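# Transfer the 96-well plate from bench spot B1 to nest N1

## Task

Carry the 96-well plate from bench position B1 into the raised nest N1 so it lies flat within the nest's locating features, with well A1 (the plate's cut-off corner) at the nest corner labelled A1. Releasing it from a few millimetres up is acceptable, but a much higher drop at N1 fails. The plate must stay in place with no gripper holding it, so open the gripper and withdraw it at the end.

## Robot and tools

Robot: two 7-joint Kinova Gen3 arms, left_arm and right_arm, each with a Robotiq 2F-85 two-finger gripper and a wrist camera. The names are labels only, not sides of an image. Bases in the scene frame: left_arm at (+0.043, +0.300, 0) m and right_arm at (-0.054, -0.267, 0) m, both with almost no yaw. Either arm may do the job; the spare one can be parked out of the way. Never let the arms collide or press on each other.

Frames: the scene frame has its origin on the tabletop between the arms, +z up and +x pointing out over the table; left_arm sits on the +y side. Each gripper has its own axes: the fingers point along +z and the pads close along y. The reported end_effector_position is the spot between the pads when closed. Closed fingertips extend about 19 mm past it, and open ones about 6 mm. While closing, the tips travel roughly 13 mm further from the wrist, so leave that much clearance above a surface. Reported hand positions can be slightly off, more so at long reach.

State line: `left_arm: …` | `right_arm: …` gives each gripper's position in metres and orientation as quat_wxyz, in the scene frame. A "Hand target" line shows the pose the controller is currently steering toward. A "pose unreachable" line means the clearance check altered or blocked the command to the arm it names. position_measured_pct is roughly 50 minus 50 times the finger position: 0 means fully open. If the fingers halt below about 90 before reaching the requested position, they are holding or blocked; about 90 or a little higher means the pads touched each other, with nothing or something very thin between them.

execute_actions(actions): a list of actions run one after another. Each action is a table of up to 15 rows, one row per 1/30 s step; a shorter table repeats its final row for the remaining steps. Every row has 16 numbers in [-1, 1], always for both arms: left dx, dy, dz, rx, ry, rz, gripper position, gripper speed, then the same eight for the right arm. dx to rz are an offset, not a pose: they are measured from that gripper's measured pose when the action began (for a call's first action, the last pose a result reported), in the gripper's own axes, and each row is measured from that same start, not from the row before. Scale: 1.0 equals 0.6 m or 180 degrees; rx, ry, rz form a single rotation vector. Each step the command is clipped to within 70 mm and 16 degrees of the measured pose, so large offsets need several actions. An empty list just returns state and images.

Gripper numbers are absolute, not offsets. position: +1 fully open (85 mm), 0 about 41 mm, pads touch near -0.8, and -1 closes until blocked. speed: -1 about 20 mm/s, 0 about 85, +1 about 150. Grip force is set by the arm, about 190 to 235 N per pad. To hold firmly keep -1; to release send a position wider than the object. For a gentle grip open first, then close to slightly less than the object's width. To leave a gripper unchanged, resend its current position and speed, since 0 is itself a command. Fully open pads straddle the plate body across its width but not its base flange.

move(target, speed, blocking): target is one 16-number row in the same layout; the six pose numbers per arm are offsets in gripper axes from the pose in the latest result that showed one, and the gripper numbers are applied at the start. Each gripper follows a straight path and all paths finish together, lasting 0.5 to 10 s. speed is top path speed in m/s, 0.002 to 0.5, default 0.25; rotation is capped at twice that in rad/s. Paths do not avoid obstacles, and faster or deeper contact hits harder. With blocking=false the call returns after 0.5 s while motion continues; use wait or stop before sending anything else. The "move:" line reports the ending (done, off_target, moving, held, fault) and any limits (paced = the command was clipped; held = a check blocked steps, after which the arm may go faster than asked), plus each gripper's distance from its target.

wait(seconds): 0 to 10; arms keep their last command. stop(): brakes a running move; fingers keep moving. zoom_image(camera, region): camera is cam_left_wrist or cam_right_wrist (both 504x504, returned in that order); region [x0, y0, x1, y1] in pixels from the top-left, at most 504 by 504. read_manual(section): only "licences". finished_scene(scene): ends the current scene, given its number, and reports success; it cannot be undone, so the plate must already rest correctly without the robot.

Cautions: joint load limits are 49.6 N m for the first four joints and 31.2 N m for the wrist joints, counting a held object's weight; reaching one halts that arm for 10 s. Holding a load heats motors: a MOTOR HOT warning appears from 60 °C, and at 75 °C the arm weakens and sinks (OVER-TEMPERATURE FAULT). The robot keeps its last command while you compose a reply. Loose objects may get brief pushes. Avoid knocking anything off the table, dropping the plate from height, slamming, and pressing hard.

Each tool is called after "Emit:" as name(argument=value, ...), one argument or row to a line, values as JSON.

## Session

Emit:
execute_actions(
  actions=[],
)

Scene clock: 0.00 s.
left_arm: end_effector_position=(+0.4935, +0.3050, +0.1993) position_measured_pct=0.0 end_effector_quat_wxyz=(-0.001, -0.005, +1.000, -0.000) | right_arm: end_effector_position=(+0.3293, +0.1706, +0.1579) position_measured_pct=0.0 end_effector_quat_wxyz=(-0.391, +0.630, -0.576, +0.345)
Joint positions: left_arm=[-0.057  0.435  0.001  1.655 -0.     1.053  1.514] | right_arm=[-1.713  0.845  0.513  1.964  1.524  0.668  0.424]
Joint velocities: left_arm=[-0.001  0.    -0.001  0.001  0.    -0.    -0.   ] | right_arm=[-0.    -0.002 -0.    -0.001 -0.001  0.001 -0.001]
Motor temperatures (°C, as the motors report them): left_arm=[33 33 31 32 40 38 40] | right_arm=[34 28 33 32 39 38 41]
Hand target (left_arm): +0.493, +0.305, +0.199; -0.001, -0.005, +1.000, -0.000
Hand target (right_arm): +0.329, +0.171, +0.158; -0.391, +0.630, -0.576, +0.345

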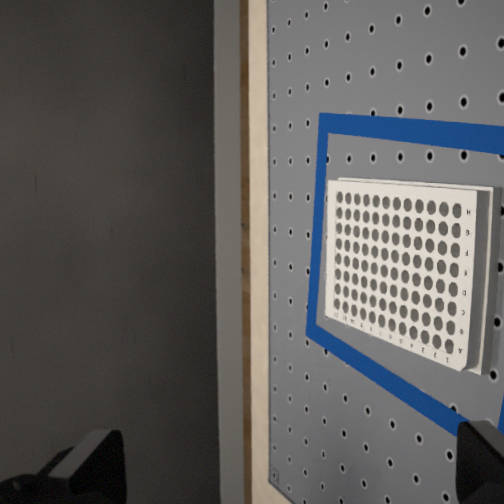

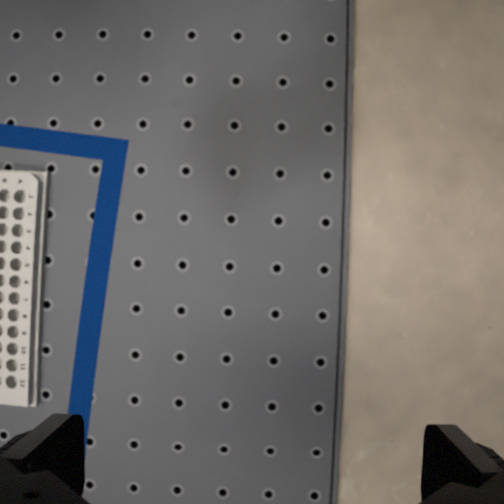

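Emit:
zoom_image(
  camera="cam_left_wrist",
  region=[0, 0, 504, 504],
)

Region (0, 0, 504, 504) of cam_left_wrist's 504x504 image, scaled by 1.000.

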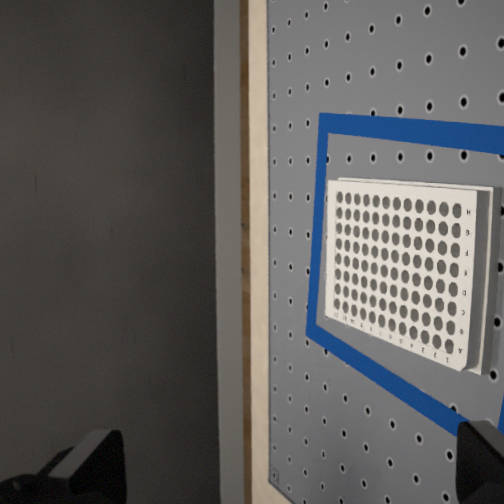

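Emit:
move(
  target=[-0.033,-0.217,-0.167,0,0,0,1,0, 0.612,-0.277,-0.174,-0.349,0,0,1,0],
  speed=0.25,
)

Scene clock: 7.93 s.
left_arm: end_effector_position=(+0.5148, +0.1748, +0.2995) position_measured_pct=0.0 end_effector_quat_wxyz=(-0.001, -0.005, +1.000, -0.000) | right_arm: end_effector_position=(+0.3485, -0.2026, +0.3470) position_measured_pct=0.0 end_effector_quat_wxyz=(-0.005, +0.741, -0.672, -0.005)
Joint positions: left_arm=[ 0.184  0.438  0.055  1.311 -0.023  1.395  1.808] | right_arm=[-0.79   0.279  0.794  1.482 -0.213  1.464  3.244]
Joint velocities: left_arm=[-0.    -0.001 -0.    -0.     0.     0.    -0.   ] | right_arm=[ 0.003  0.005  0.002 -0.001  0.    -0.001  0.001]
Motor temperatures (°C, as the motors report them): left_arm=[33 34 31 32 40 38 40] | right_arm=[34 28 33 32 39 39 41]
Hand target (left_arm): +0.515, +0.175, +0.300; -0.001, -0.005, +1.000, -0.000
Hand target (right_arm): +0.349, -0.203, +0.347; -0.005, +0.741, -0.672, -0.005
Off the commanded pose (left_arm): 0.000 m, 0 deg.
Off the commanded pose (right_arm): 0.003 m, 0 deg.
move: done; limits=paced

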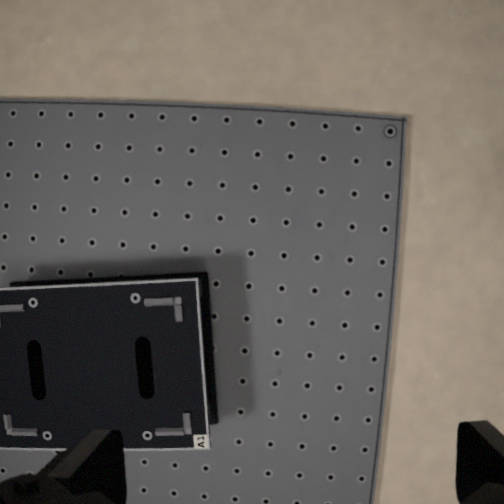

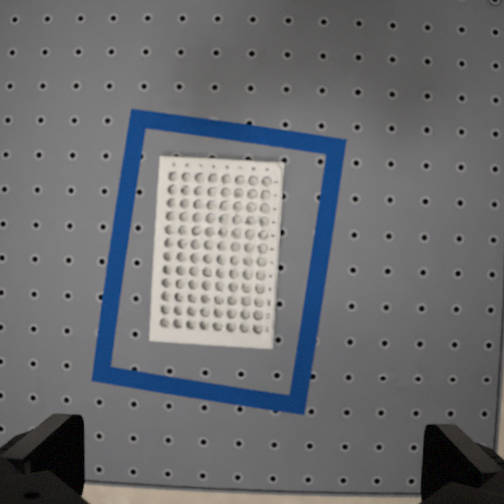

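Emit:
zoom_image(
  camera="cam_right_wrist",
  region=[120, 130, 320, 370],
)

Emit:
zoom_image(
  camera="cam_left_wrist",
  region=[0, 250, 240, 470],
)

Region (120, 130, 320, 370) of cam_right_wrist's 504x504 image, scaled by 2.100.

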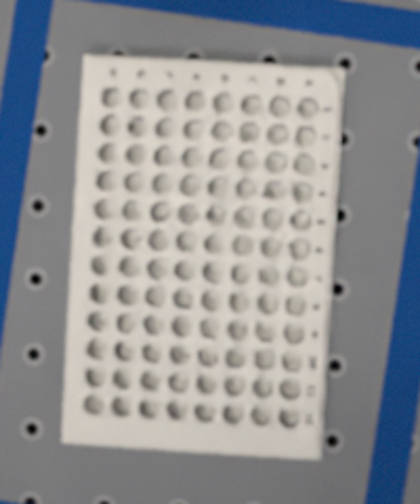

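Region (0, 250, 240, 470) of cam_left_wrist's 504x504 image, scaled by 2.100; it fills the top 462 rows of this view, and the rest is white.

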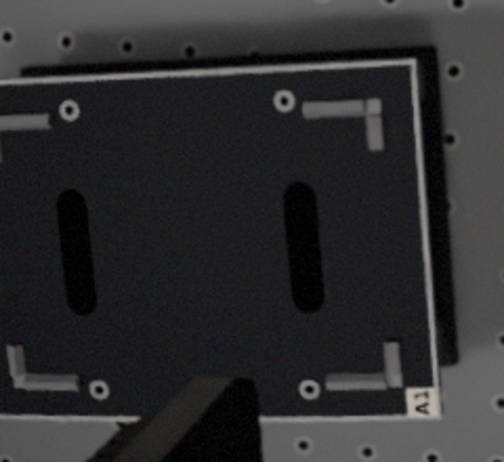

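Emit:
move(
  target=[0.0947,-0.0397,0.2825,0,0,0.0072,1,0, 0,0,0,0,0,0,1,0],
  speed=0.2,
)

Scene clock: 14.00 s.
left_arm: end_effector_position=(+0.4582, +0.1503, +0.1302) position_measured_pct=0.0 end_effector_quat_wxyz=(-0.000, +0.006, +1.000, -0.000) | right_arm: end_effector_position=(+0.3485, -0.2026, +0.3470) position_measured_pct=0.0 end_effector_quat_wxyz=(-0.005, +0.741, -0.672, -0.005)
Joint positions: left_arm=[ 0.262  0.514  0.053  1.79  -0.033  0.84   1.879] | right_arm=[-0.79   0.279  0.794  1.482 -0.213  1.464  3.244]
Joint velocities: left_arm=[ 0.003  0.003  0.002  0.002 -0.001 -0.     0.001] | right_arm=[-0.    -0.001 -0.    -0.     0.     0.001  0.001]
Motor temperatures (°C, as the motors report them): left_arm=[33 34 31 32 40 38 40] | right_arm=[34 28 33 32 39 39 41]
Hand target (left_arm): +0.458, +0.150, +0.130; -0.001, +0.006, +1.000, -0.000
Hand target (right_arm): +0.348, -0.203, +0.347; -0.005, +0.741, -0.672, -0.005
Off the commanded pose (left_arm): 0.000 m, 0 deg.
Off the commanded pose (right_arm): 0.000 m, 0 deg.
move: done

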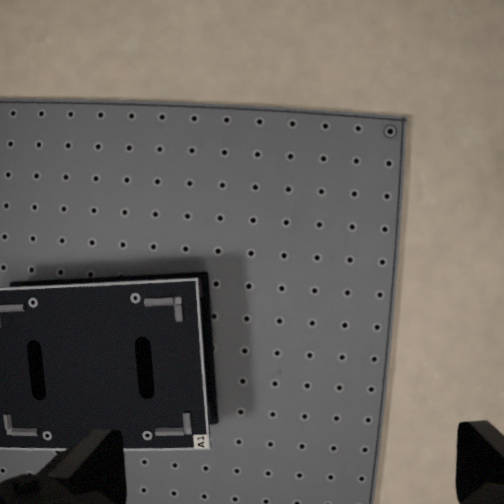

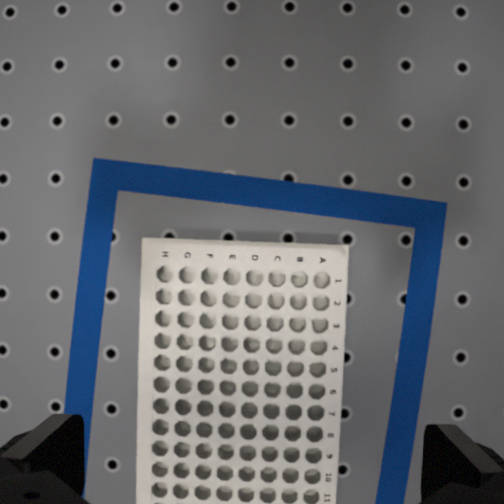

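Emit:
move(
  target=[0,0,0.117,0,0,0,1,0, 0,0,0,0,0,0,1,0],
  speed=0.15,
)

Scene clock: 15.37 s.
left_arm: end_effector_position=(+0.4582, +0.1503, +0.0602) position_measured_pct=0.0 end_effector_quat_wxyz=(-0.000, +0.006, +1.000, -0.001) | right_arm: end_effector_position=(+0.3485, -0.2026, +0.3470) position_measured_pct=0.0 end_effector_quat_wxyz=(-0.005, +0.741, -0.672, -0.005)
Joint positions: left_arm=[ 0.27   0.64   0.043  1.856 -0.04   0.646  1.884] | right_arm=[-0.79   0.279  0.794  1.482 -0.213  1.464  3.244]
Joint velocities: left_arm=[-0.     0.007 -0.     0.    -0.    -0.    -0.   ] | right_arm=[ 0.001 -0.001 -0.001  0.    -0.001  0.    -0.001]
Motor temperatures (°C, as the motors report them): left_arm=[33 34 31 32 40 38 40] | right_arm=[34 29 33 32 39 39 41]
Hand target (left_arm): +0.458, +0.150, +0.060; -0.000, +0.006, +1.000, -0.000
Hand target (right_arm): +0.348, -0.203, +0.347; -0.005, +0.741, -0.672, -0.005
Off the commanded pose (left_arm): 0.000 m, 0 deg.
Off the commanded pose (right_arm): 0.000 m, 0 deg.
move: done

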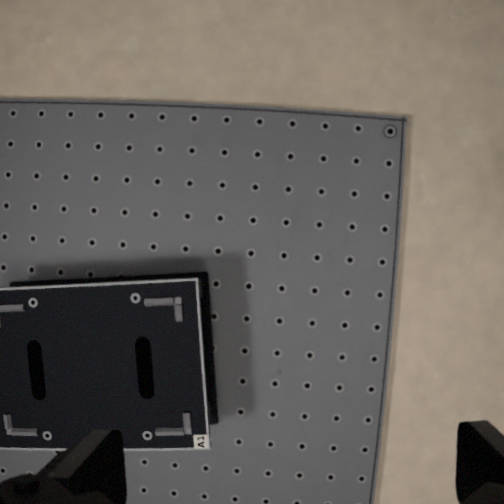

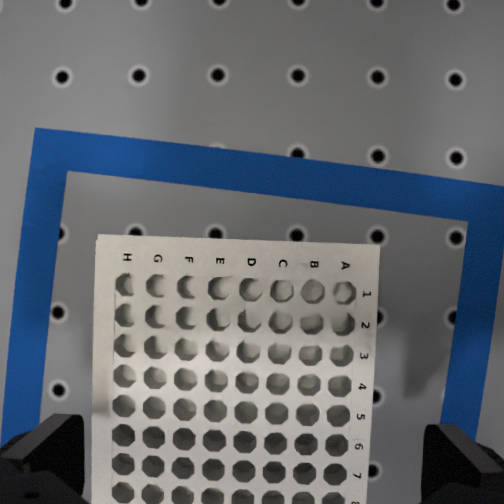

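Emit:
zoom_image(
  camera="cam_right_wrist",
  region=[60, 220, 260, 504],
)

Emit:
zoom_image(
  camera="cam_right_wrist",
  region=[240, 220, 460, 504],
)

Region (60, 220, 260, 504) of cam_right_wrist's 504x504 image, scaled by 1.775; it fills the left 355 columns of this view, and the rest is white.

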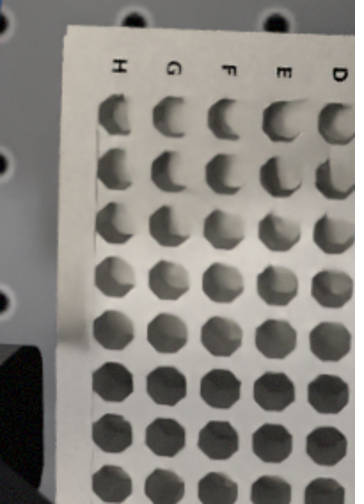

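Region (240, 220, 460, 504) of cam_right_wrist's 504x504 image, scaled by 1.775; it fills the left 390 columns of this view, and the rest is white.

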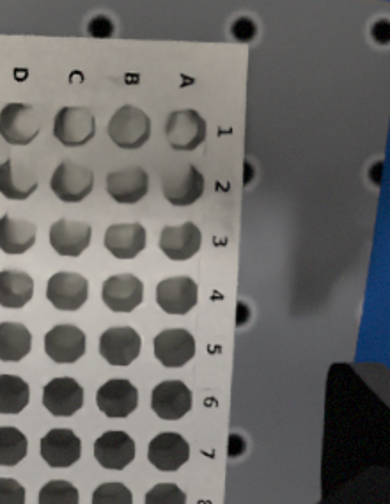

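Emit:
move(
  target=[-0.0067,-0.0117,0.025,0,0,0,1,0, 0,0,0,0,0,0,1,0],
  speed=0.05,
)

Scene clock: 18.43 s.
left_arm: end_effector_position=(+0.4622, +0.1432, +0.0453) position_measured_pct=0.0 end_effector_quat_wxyz=(-0.000, +0.006, +1.000, -0.001) | right_arm: end_effector_position=(+0.3485, -0.2026, +0.3470) position_measured_pct=0.0 end_effector_quat_wxyz=(-0.005, +0.741, -0.672, -0.005)
Joint positions: left_arm=[ 0.285  0.679  0.04   1.844 -0.041  0.619  1.897] | right_arm=[-0.79   0.279  0.794  1.482 -0.213  1.464  3.244]
Joint velocities: left_arm=[ 0.001  0.003  0.     0.    -0.001  0.     0.001] | right_arm=[ 0.001  0.001  0.    -0.001  0.     0.     0.   ]
Motor temperatures (°C, as the motors report them): left_arm=[33 34 31 32 40 38 40] | right_arm=[34 29 33 32 39 39 41]
Hand target (left_arm): +0.462, +0.143, +0.045; -0.000, +0.006, +1.000, -0.001
Hand target (right_arm): +0.348, -0.203, +0.347; -0.005, +0.741, -0.672, -0.005
Off the commanded pose (left_arm): 0.000 m, 0 deg.
Off the commanded pose (right_arm): 0.000 m, 0 deg.
move: done

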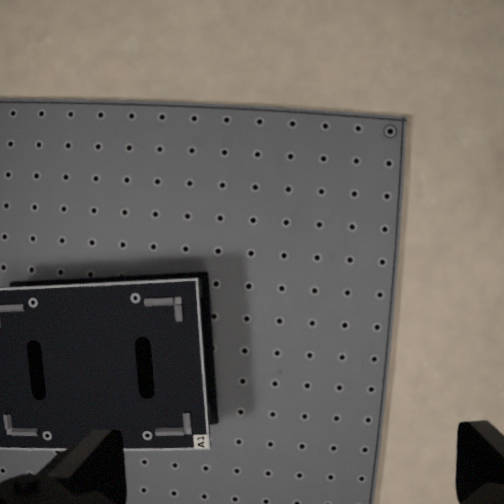

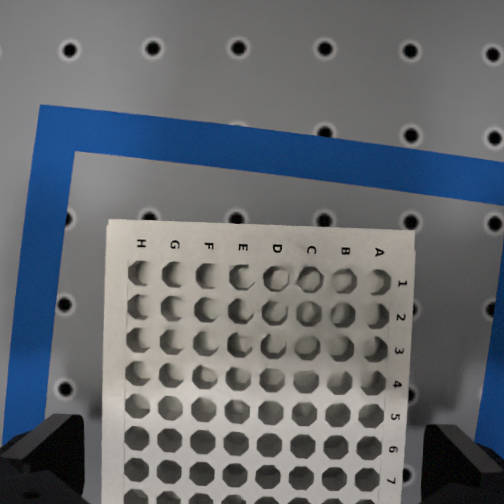

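Emit:
zoom_image(
  camera="cam_right_wrist",
  region=[60, 380, 200, 504],
)

Emit:
zoom_image(
  camera="cam_right_wrist",
  region=[320, 380, 460, 504],
)

Region (60, 380, 200, 504) of cam_right_wrist's 504x504 image, scaled by 3.600; it fills the top 446 rows of this view, and the rest is white.

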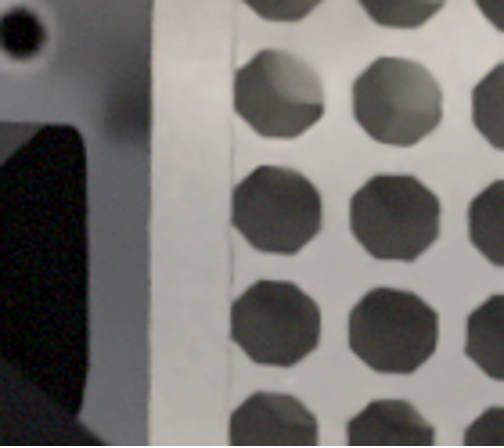

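Region (320, 380, 460, 504) of cam_right_wrist's 504x504 image, scaled by 3.600; it fills the top 446 rows of this view, and the rest is white.

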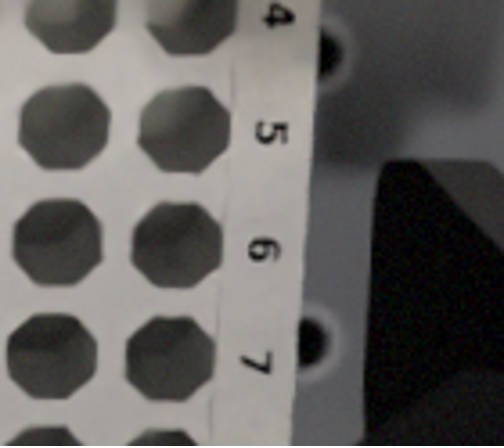

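Emit:
move(
  target=[0,-0.0009,0.0167,0,0,0.0033,1,0, 0,0,0,0,0,0,1,0],
  speed=0.03,
)

Emit:
zoom_image(
  camera="cam_right_wrist",
  region=[60, 380, 200, 504],
)

Emit:
zoom_image(
  camera="cam_right_wrist",
  region=[320, 380, 460, 504],
)

Scene clock: 21.03 s.
left_arm: end_effector_position=(+0.4622, +0.1427, +0.0354) position_measured_pct=0.0 end_effector_quat_wxyz=(+0.000, +0.011, +1.000, -0.001) | right_arm: end_effector_position=(+0.3485, -0.2026, +0.3470) position_measured_pct=0.0 end_effector_quat_wxyz=(-0.005, +0.741, -0.672, -0.005)
Joint positions: left_arm=[ 0.285  0.699  0.041  1.849 -0.045  0.594  1.891] | right_arm=[-0.79   0.279  0.794  1.482 -0.213  1.464  3.244]
Joint velocities: left_arm=[ 0.     0.002 -0.001  0.001 -0.     0.     0.   ] | right_arm=[-0.    -0.001 -0.001 -0.002  0.002 -0.    -0.001]
Motor temperatures (°C, as the motors report them): left_arm=[33 34 31 32 40 38 40] | right_arm=[34 29 33 32 39 39 41]
Hand target (left_arm): +0.462, +0.143, +0.035; -0.000, +0.011, +1.000, -0.001
Hand target (right_arm): +0.348, -0.203, +0.347; -0.005, +0.741, -0.672, -0.005
Off the commanded pose (left_arm): 0.000 m, 0 deg.
Off the commanded pose (right_arm): 0.000 m, 0 deg.
move: done

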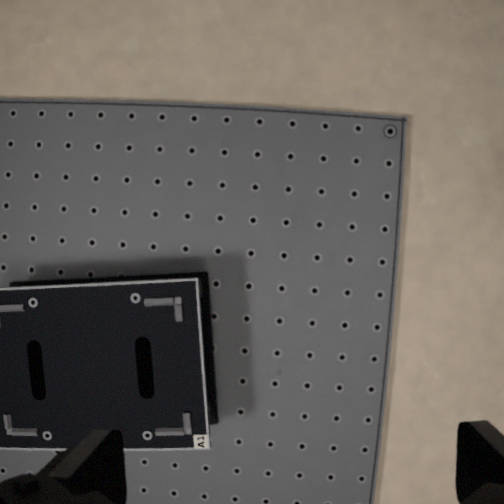

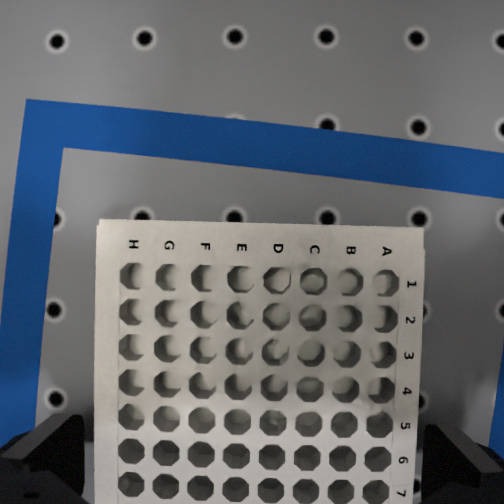

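Region (60, 380, 200, 504) of cam_right_wrist's 504x504 image, scaled by 3.600; it fills the top 446 rows of this view, and the rest is white.

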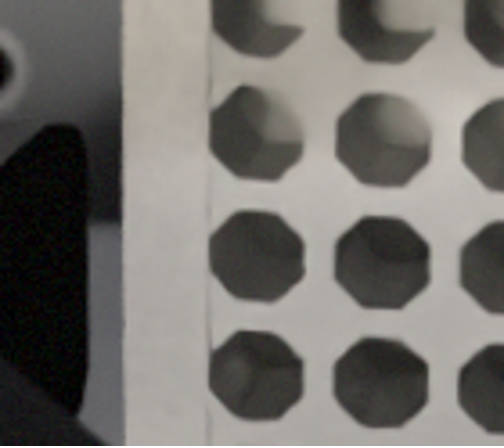

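Region (320, 380, 460, 504) of cam_right_wrist's 504x504 image, scaled by 3.600; it fills the top 446 rows of this view, and the rest is white.

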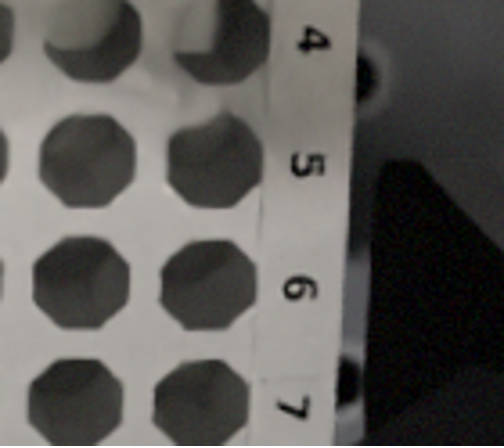

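Emit:
move(
  target=[0,0.0002,0.0205,0,0,0,1,0, 0,0,0,0,0,0,1,0],
  speed=0.015,
)

Scene clock: 22.70 s.
left_arm: end_effector_position=(+0.4623, +0.1428, +0.0233) position_measured_pct=0.0 end_effector_quat_wxyz=(+0.000, +0.011, +1.000, -0.001) | right_arm: end_effector_position=(+0.3485, -0.2026, +0.3470) position_measured_pct=0.0 end_effector_quat_wxyz=(-0.005, +0.741, -0.672, -0.005)
Joint positions: left_arm=[ 0.286  0.724  0.039  1.854 -0.046  0.563  1.892] | right_arm=[-0.79   0.279  0.794  1.482 -0.213  1.464  3.244]
Joint velocities: left_arm=[-0.     0.     0.    -0.002 -0.     0.     0.   ] | right_arm=[ 0.    -0.002 -0.001 -0.001 -0.     0.     0.   ]
Motor temperatures (°C, as the motors report them): left_arm=[33 34 31 32 40 38 40] | right_arm=[34 29 33 32 39 38 41]
Hand target (left_arm): +0.462, +0.143, +0.023; +0.000, +0.011, +1.000, -0.001
Hand target (right_arm): +0.348, -0.203, +0.347; -0.005, +0.741, -0.672, -0.005
Off the commanded pose (left_arm): 0.000 m, 0 deg.
Off the commanded pose (right_arm): 0.000 m, 0 deg.
move: done

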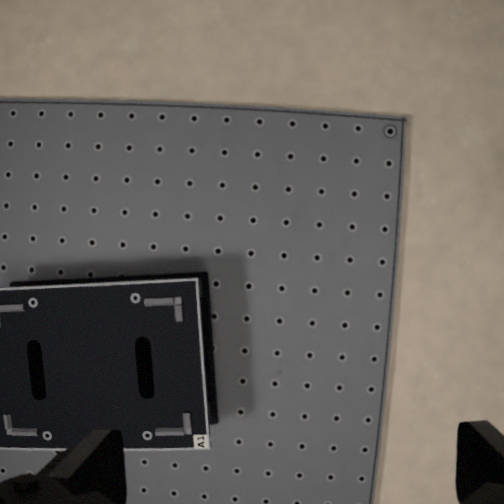

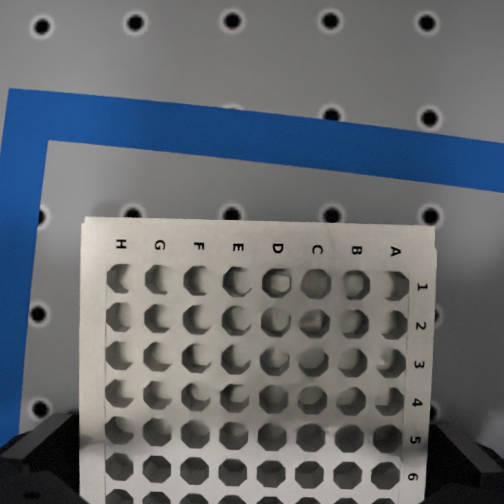

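Emit:
execute_actions(
  actions=[
    [[0,0,0,0,0,0,0.84,-1, 0,0,0,0,0,0,1,0]],
    [[0,0,0,0,0,0,0.84,-1, 0,0,0,0,0,0,1,0]],
  ],
)

Scene clock: 24.27 s.
left_arm: end_effector_position=(+0.4626, +0.1427, +0.0250) position_measured_pct=5.6 end_effector_quat_wxyz=(+0.001, +0.011, +1.000, -0.001) | right_arm: end_effector_position=(+0.3485, -0.2026, +0.3470) position_measured_pct=0.0 end_effector_quat_wxyz=(-0.005, +0.741, -0.672, -0.005)
Joint positions: left_arm=[ 0.286  0.72   0.039  1.855 -0.046  0.565  1.892] | right_arm=[-0.79   0.279  0.794  1.482 -0.213  1.464  3.244]
Joint velocities: left_arm=[-0.     0.    -0.001  0.     0.     0.001  0.   ] | right_arm=[-0.001  0.     0.    -0.001  0.001  0.001  0.001]
Motor temperatures (°C, as the motors report them): left_arm=[33 34 31 32 40 38 40] | right_arm=[34 29 33 32 39 38 41]
Hand target (left_arm): +0.462, +0.143, +0.025; +0.001, +0.011, +1.000, -0.001
Hand target (right_arm): +0.348, -0.203, +0.347; -0.005, +0.741, -0.672, -0.005
Off the commanded pose (left_arm): 0.000 m, 0 deg.
Off the commanded pose (right_arm): 0.000 m, 0 deg.

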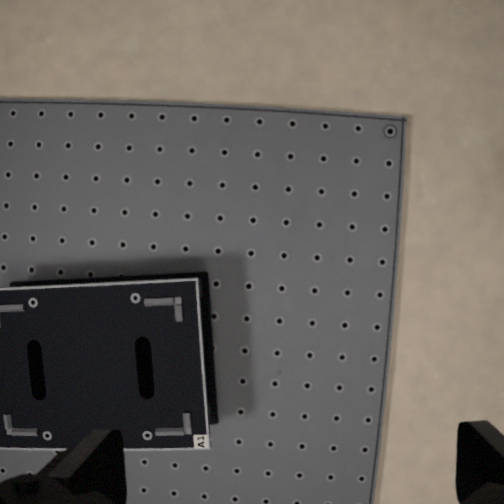

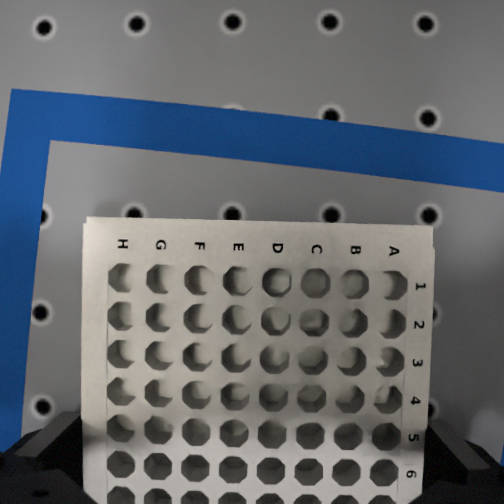

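Emit:
move(
  target=[0,0,-0.158,0,0,0,0.84,-1, 0.291,-0.192,0.07,0,-0.25,0,1,0],
  speed=0.2,
)

Scene clock: 31.03 s.
left_arm: end_effector_position=(+0.4624, +0.1428, +0.1199) position_measured_pct=5.6 end_effector_quat_wxyz=(+0.001, +0.011, +1.000, -0.001) | right_arm: end_effector_position=(+0.4784, -0.3648, +0.2999) position_measured_pct=0.0 end_effector_quat_wxyz=(-0.262, +0.682, -0.619, -0.289)
Joint positions: left_arm=[ 0.275  0.541  0.054  1.782 -0.037  0.817  1.884] | right_arm=[ 0.308  0.931  0.537  0.8   -1.032  2.036  3.796]
Joint velocities: left_arm=[-0.002 -0.    -0.    -0.001 -0.     0.    -0.   ] | right_arm=[ 0.002  0.002  0.001 -0.001 -0.001 -0.001  0.001]
Motor temperatures (°C, as the motors report them): left_arm=[33 34 31 32 40 38 40] | right_arm=[34 29 33 33 39 38 41]
Hand target (left_arm): +0.462, +0.143, +0.120; +0.001, +0.011, +1.000, -0.001
Hand target (right_arm): +0.478, -0.365, +0.300; -0.262, +0.682, -0.619, -0.289
Off the commanded pose (left_arm): 0.000 m, 0 deg.
Off the commanded pose (right_arm): 0.003 m, 0 deg.
move: done

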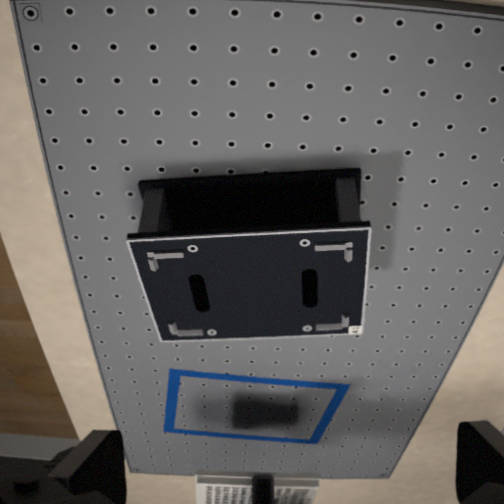

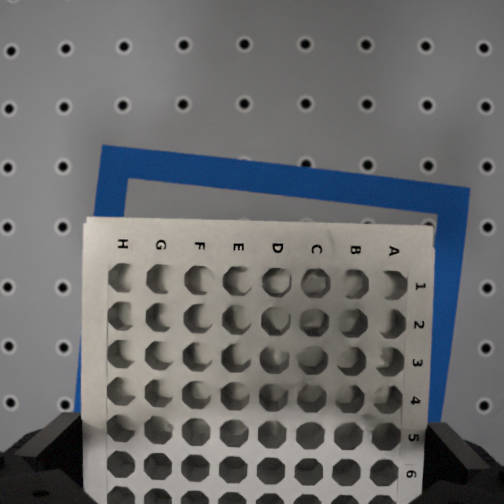

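Emit:
move(
  target=[-0.0738,-0.5033,-0.0333,0,0,-0.037,0.84,-1, 0,0,0,0,0,0,1,0],
  speed=0.18,
)

Scene clock: 34.97 s.
left_arm: end_effector_position=(+0.5001, -0.1599, +0.1410) position_measured_pct=5.6 end_effector_quat_wxyz=(+0.001, -0.047, +0.999, -0.001) | right_arm: end_effector_position=(+0.4784, -0.3648, +0.2999) position_measured_pct=0.0 end_effector_quat_wxyz=(-0.262, +0.682, -0.619, -0.289)
Joint positions: left_arm=[ 0.741  0.95   0.05   0.872 -0.042  1.317  2.436] | right_arm=[ 0.308  0.931  0.537  0.8   -1.032  2.036  3.796]
Joint velocities: left_arm=[ 0.003  0.014  0.    -0.005 -0.001  0.002  0.001] | right_arm=[-0.     0.001  0.     0.     0.     0.001  0.   ]
Motor temperatures (°C, as the motors report them): left_arm=[33 34 31 32 40 38 40] | right_arm=[34 29 33 33 39 39 41]
Hand target (left_arm): +0.500, -0.160, +0.140; +0.001, -0.047, +0.999, -0.001
Hand target (right_arm): +0.478, -0.365, +0.300; -0.262, +0.682, -0.619, -0.289
Off the commanded pose (left_arm): 0.001 m, 0 deg.
Off the commanded pose (right_arm): 0.000 m, 0 deg.
move: done

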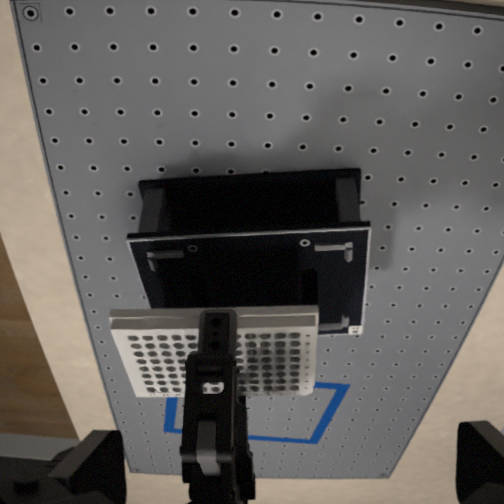

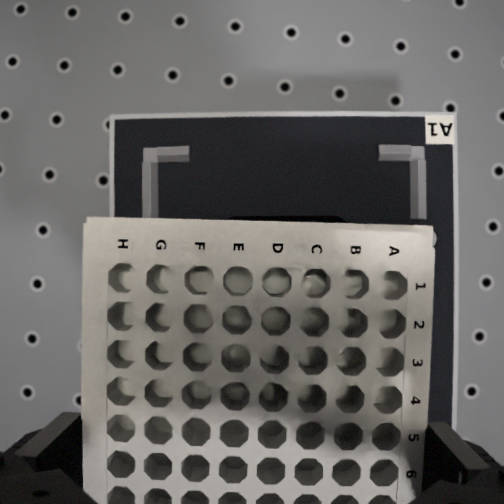

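Emit:
zoom_image(
  camera="cam_right_wrist",
  region=[70, 90, 480, 260],
)

Region (70, 90, 480, 260) of cam_right_wrist's 504x504 image, scaled by 1.229; it fills the top 209 rows of this view, and the rest is white.

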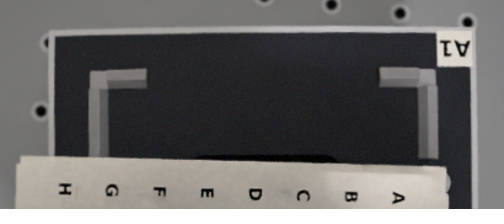

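Emit:
zoom_image(
  camera="cam_right_wrist",
  region=[80, 110, 220, 250],
)

Emit:
zoom_image(
  camera="cam_right_wrist",
  region=[340, 110, 480, 250],
)

Region (80, 110, 220, 250) of cam_right_wrist's 504x504 image, scaled by 3.600.

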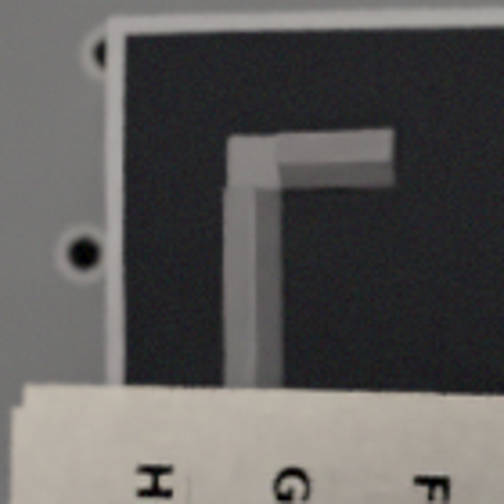

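Region (340, 110, 480, 250) of cam_right_wrist's 504x504 image, scaled by 3.600.

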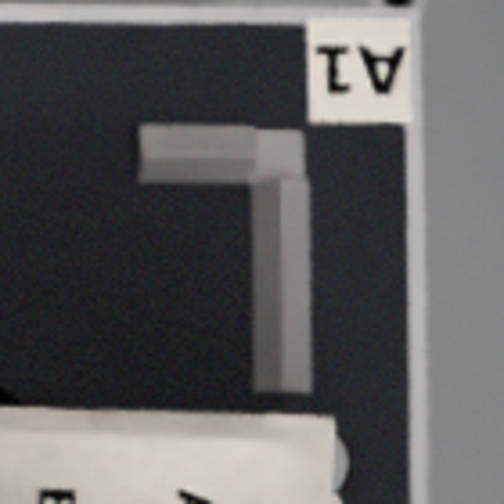

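Emit:
move(
  target=[0.032,0.0163,0.058,0,0,-0.0117,0.84,-1, 0,0,0,0,0,0,1,0],
  speed=0.06,
)

Emit:
zoom_image(
  camera="cam_right_wrist",
  region=[40, 120, 180, 260],
)

Emit:
zoom_image(
  camera="cam_right_wrist",
  region=[340, 120, 480, 260],
)

Scene clock: 40.30 s.
left_arm: end_effector_position=(+0.4802, -0.1521, +0.1059) position_measured_pct=5.6 end_effector_quat_wxyz=(+0.001, -0.065, +0.998, -0.001) | right_arm: end_effector_position=(+0.4784, -0.3648, +0.2999) position_measured_pct=0.0 end_effector_quat_wxyz=(-0.262, +0.682, -0.619, -0.289)
Joint positions: left_arm=[ 0.757  0.928  0.037  1.036 -0.032  1.175  2.483] | right_arm=[ 0.308  0.931  0.537  0.8   -1.032  2.036  3.796]
Joint velocities: left_arm=[ 0.001 -0.003  0.001  0.002 -0.    -0.     0.   ] | right_arm=[ 0.    -0.001 -0.     0.001 -0.    -0.001  0.   ]
Motor temperatures (°C, as the motors report them): left_arm=[33 34 31 32 40 38 40] | right_arm=[34 29 33 33 39 39 41]
Hand target (left_arm): +0.480, -0.152, +0.106; +0.001, -0.065, +0.998, -0.001
Hand target (right_arm): +0.478, -0.365, +0.300; -0.262, +0.682, -0.619, -0.289
Off the commanded pose (left_arm): 0.000 m, 0 deg.
Off the commanded pose (right_arm): 0.000 m, 0 deg.
move: done

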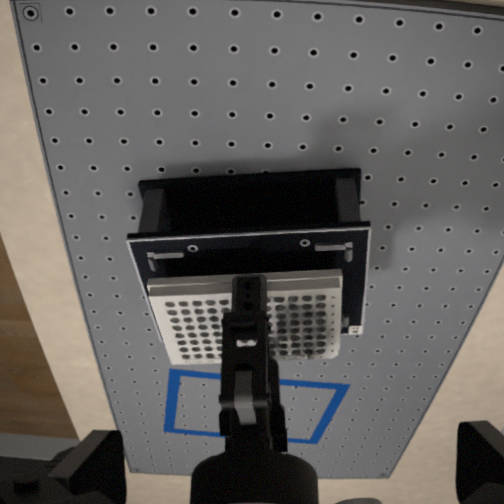

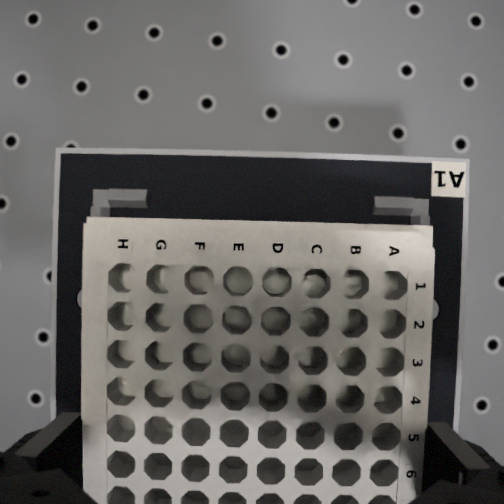

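Region (40, 120, 180, 260) of cam_right_wrist's 504x504 image, scaled by 3.600.

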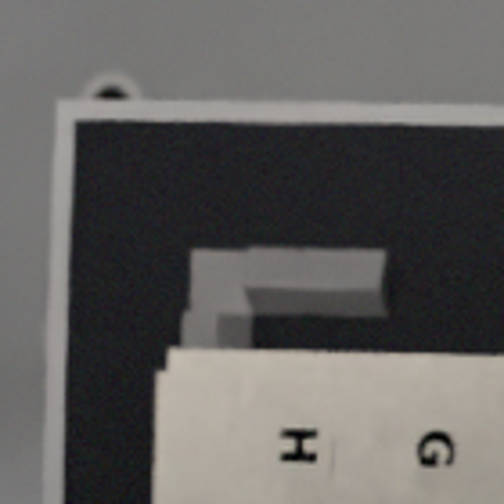

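Region (340, 120, 480, 260) of cam_right_wrist's 504x504 image, scaled by 3.600.

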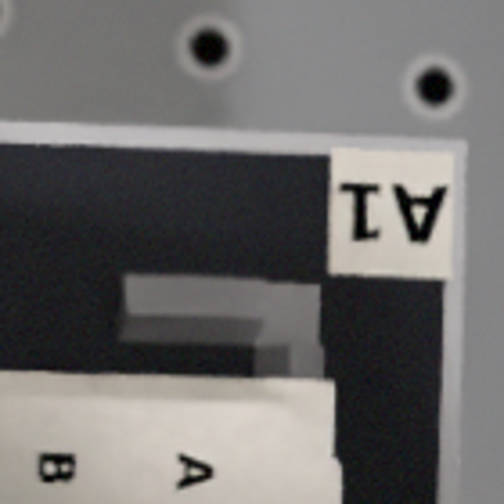

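Emit:
move(
  target=[0.0055,0,0.02,0,0,0,0.84,-1, 0,0,0,0,0,0,1,0],
  speed=0.03,
)

Emit:
zoom_image(
  camera="cam_right_wrist",
  region=[40, 160, 180, 300],
)

Emit:
zoom_image(
  camera="cam_right_wrist",
  region=[340, 160, 480, 300],
)

Emit:
zoom_image(
  camera="cam_left_wrist",
  region=[120, 210, 380, 370],
)

Scene clock: 42.17 s.
left_arm: end_effector_position=(+0.4769, -0.1526, +0.0939) position_measured_pct=5.6 end_effector_quat_wxyz=(+0.001, -0.065, +0.998, -0.001) | right_arm: end_effector_position=(+0.4784, -0.3648, +0.2999) position_measured_pct=0.0 end_effector_quat_wxyz=(-0.262, +0.682, -0.619, -0.289)
Joint positions: left_arm=[ 0.761  0.936  0.036  1.059 -0.032  1.143  2.487] | right_arm=[ 0.308  0.931  0.537  0.8   -1.032  2.036  3.796]
Joint velocities: left_arm=[ 0.    -0.     0.001  0.     0.    -0.     0.   ] | right_arm=[-0.    -0.001 -0.     0.     0.001  0.001 -0.002]
Motor temperatures (°C, as the motors report them): left_arm=[33 34 31 32 40 38 40] | right_arm=[34 29 33 33 39 39 41]
Hand target (left_arm): +0.477, -0.153, +0.094; +0.001, -0.065, +0.998, -0.001
Hand target (right_arm): +0.478, -0.365, +0.300; -0.262, +0.682, -0.619, -0.289
Off the commanded pose (left_arm): 0.000 m, 0 deg.
Off the commanded pose (right_arm): 0.000 m, 0 deg.
move: done

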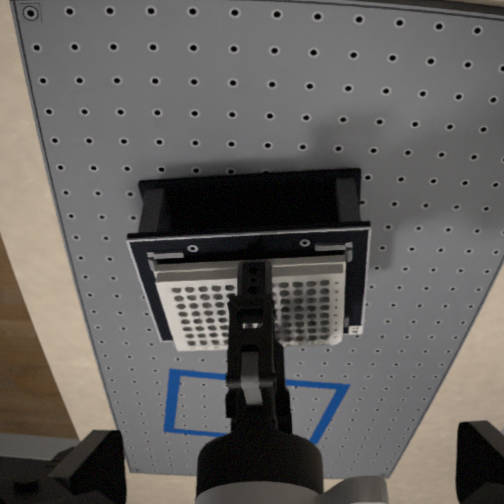

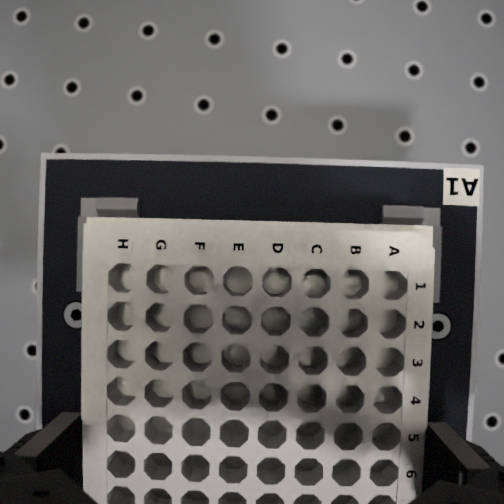

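Region (40, 160, 180, 300) of cam_right_wrist's 504x504 image, scaled by 3.600.

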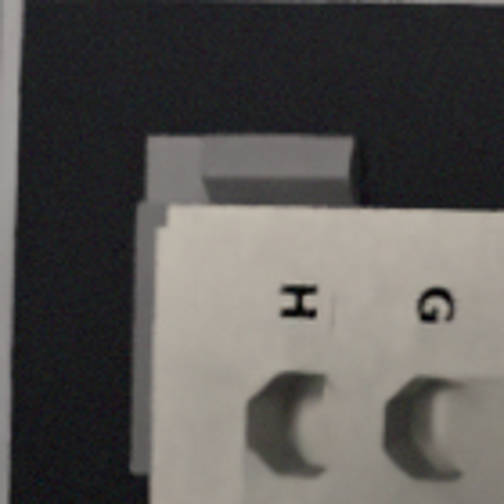

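Region (340, 160, 480, 300) of cam_right_wrist's 504x504 image, scaled by 3.600.

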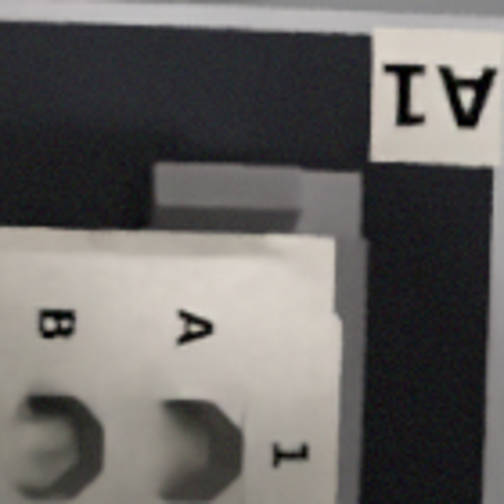

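Region (120, 210, 380, 370) of cam_left_wrist's 504x504 image, scaled by 1.938; it fills the top 310 rows of this view, and the rest is white.

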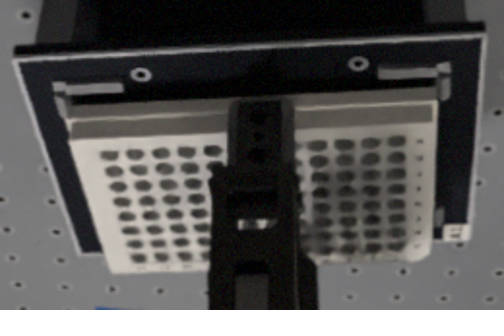

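Emit:
move(
  target=[0.0003,0,0.0108,0,0,0,0.84,-1, 0,0,0,0,0,0,1,0],
  speed=0.012,
)

Emit:
zoom_image(
  camera="cam_right_wrist",
  region=[40, 160, 180, 300],
)

Emit:
zoom_image(
  camera="cam_right_wrist",
  region=[340, 160, 480, 300],
)

Emit:
zoom_image(
  camera="cam_left_wrist",
  region=[120, 220, 250, 350],
)

Emit:
zoom_image(
  camera="cam_left_wrist",
  region=[250, 220, 380, 350],
)

Scene clock: 44.40 s.
left_arm: end_effector_position=(+0.4768, -0.1526, +0.0874) position_measured_pct=5.6 end_effector_quat_wxyz=(+0.001, -0.065, +0.998, -0.001) | right_arm: end_effector_position=(+0.4784, -0.3648, +0.2999) position_measured_pct=0.0 end_effector_quat_wxyz=(-0.262, +0.682, -0.619, -0.289)
Joint positions: left_arm=[ 0.761  0.943  0.035  1.066 -0.032  1.129  2.487] | right_arm=[ 0.308  0.931  0.537  0.8   -1.032  2.036  3.796]
Joint velocities: left_arm=[ 0.  0.  0. -0.  0. -0. -0.] | right_arm=[ 0.     0.     0.001  0.002  0.001  0.    -0.   ]
Motor temperatures (°C, as the motors report them): left_arm=[33 34 31 32 40 38 40] | right_arm=[34 29 33 33 39 39 41]
Hand target (left_arm): +0.477, -0.153, +0.087; +0.001, -0.065, +0.998, -0.001
Hand target (right_arm): +0.478, -0.365, +0.300; -0.262, +0.682, -0.619, -0.289
Off the commanded pose (left_arm): 0.000 m, 0 deg.
Off the commanded pose (right_arm): 0.000 m, 0 deg.
move: done

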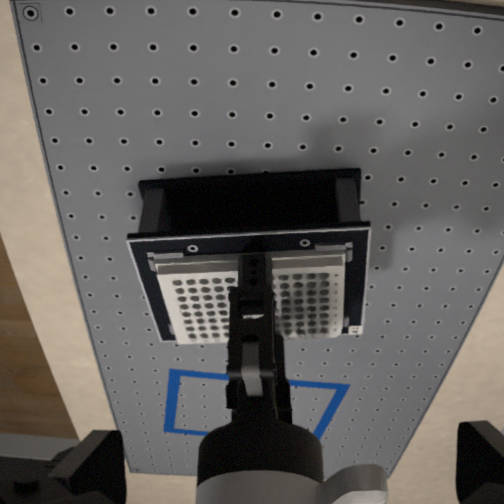

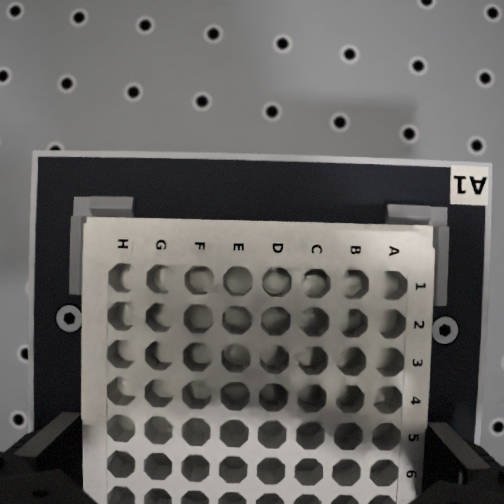

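Region (40, 160, 180, 300) of cam_right_wrist's 504x504 image, scaled by 3.600.

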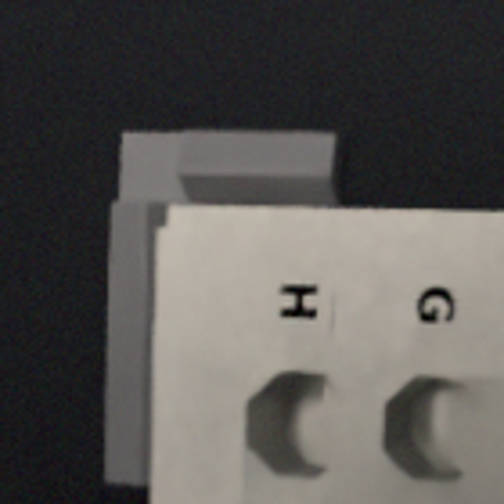

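Region (340, 160, 480, 300) of cam_right_wrist's 504x504 image, scaled by 3.600.

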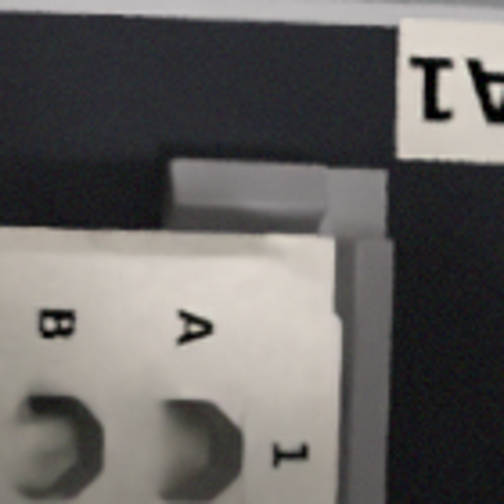

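Region (120, 220, 250, 350) of cam_left_wrist's 504x504 image, scaled by 3.877.

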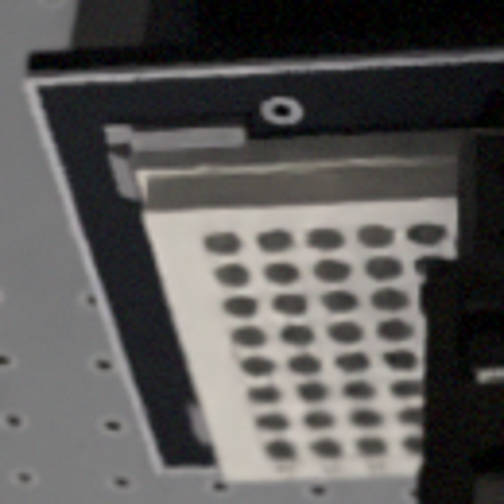

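Region (250, 220, 380, 350) of cam_left_wrist's 504x504 image, scaled by 3.877.

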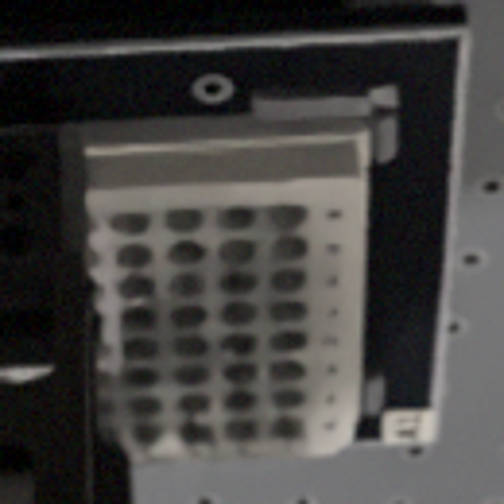

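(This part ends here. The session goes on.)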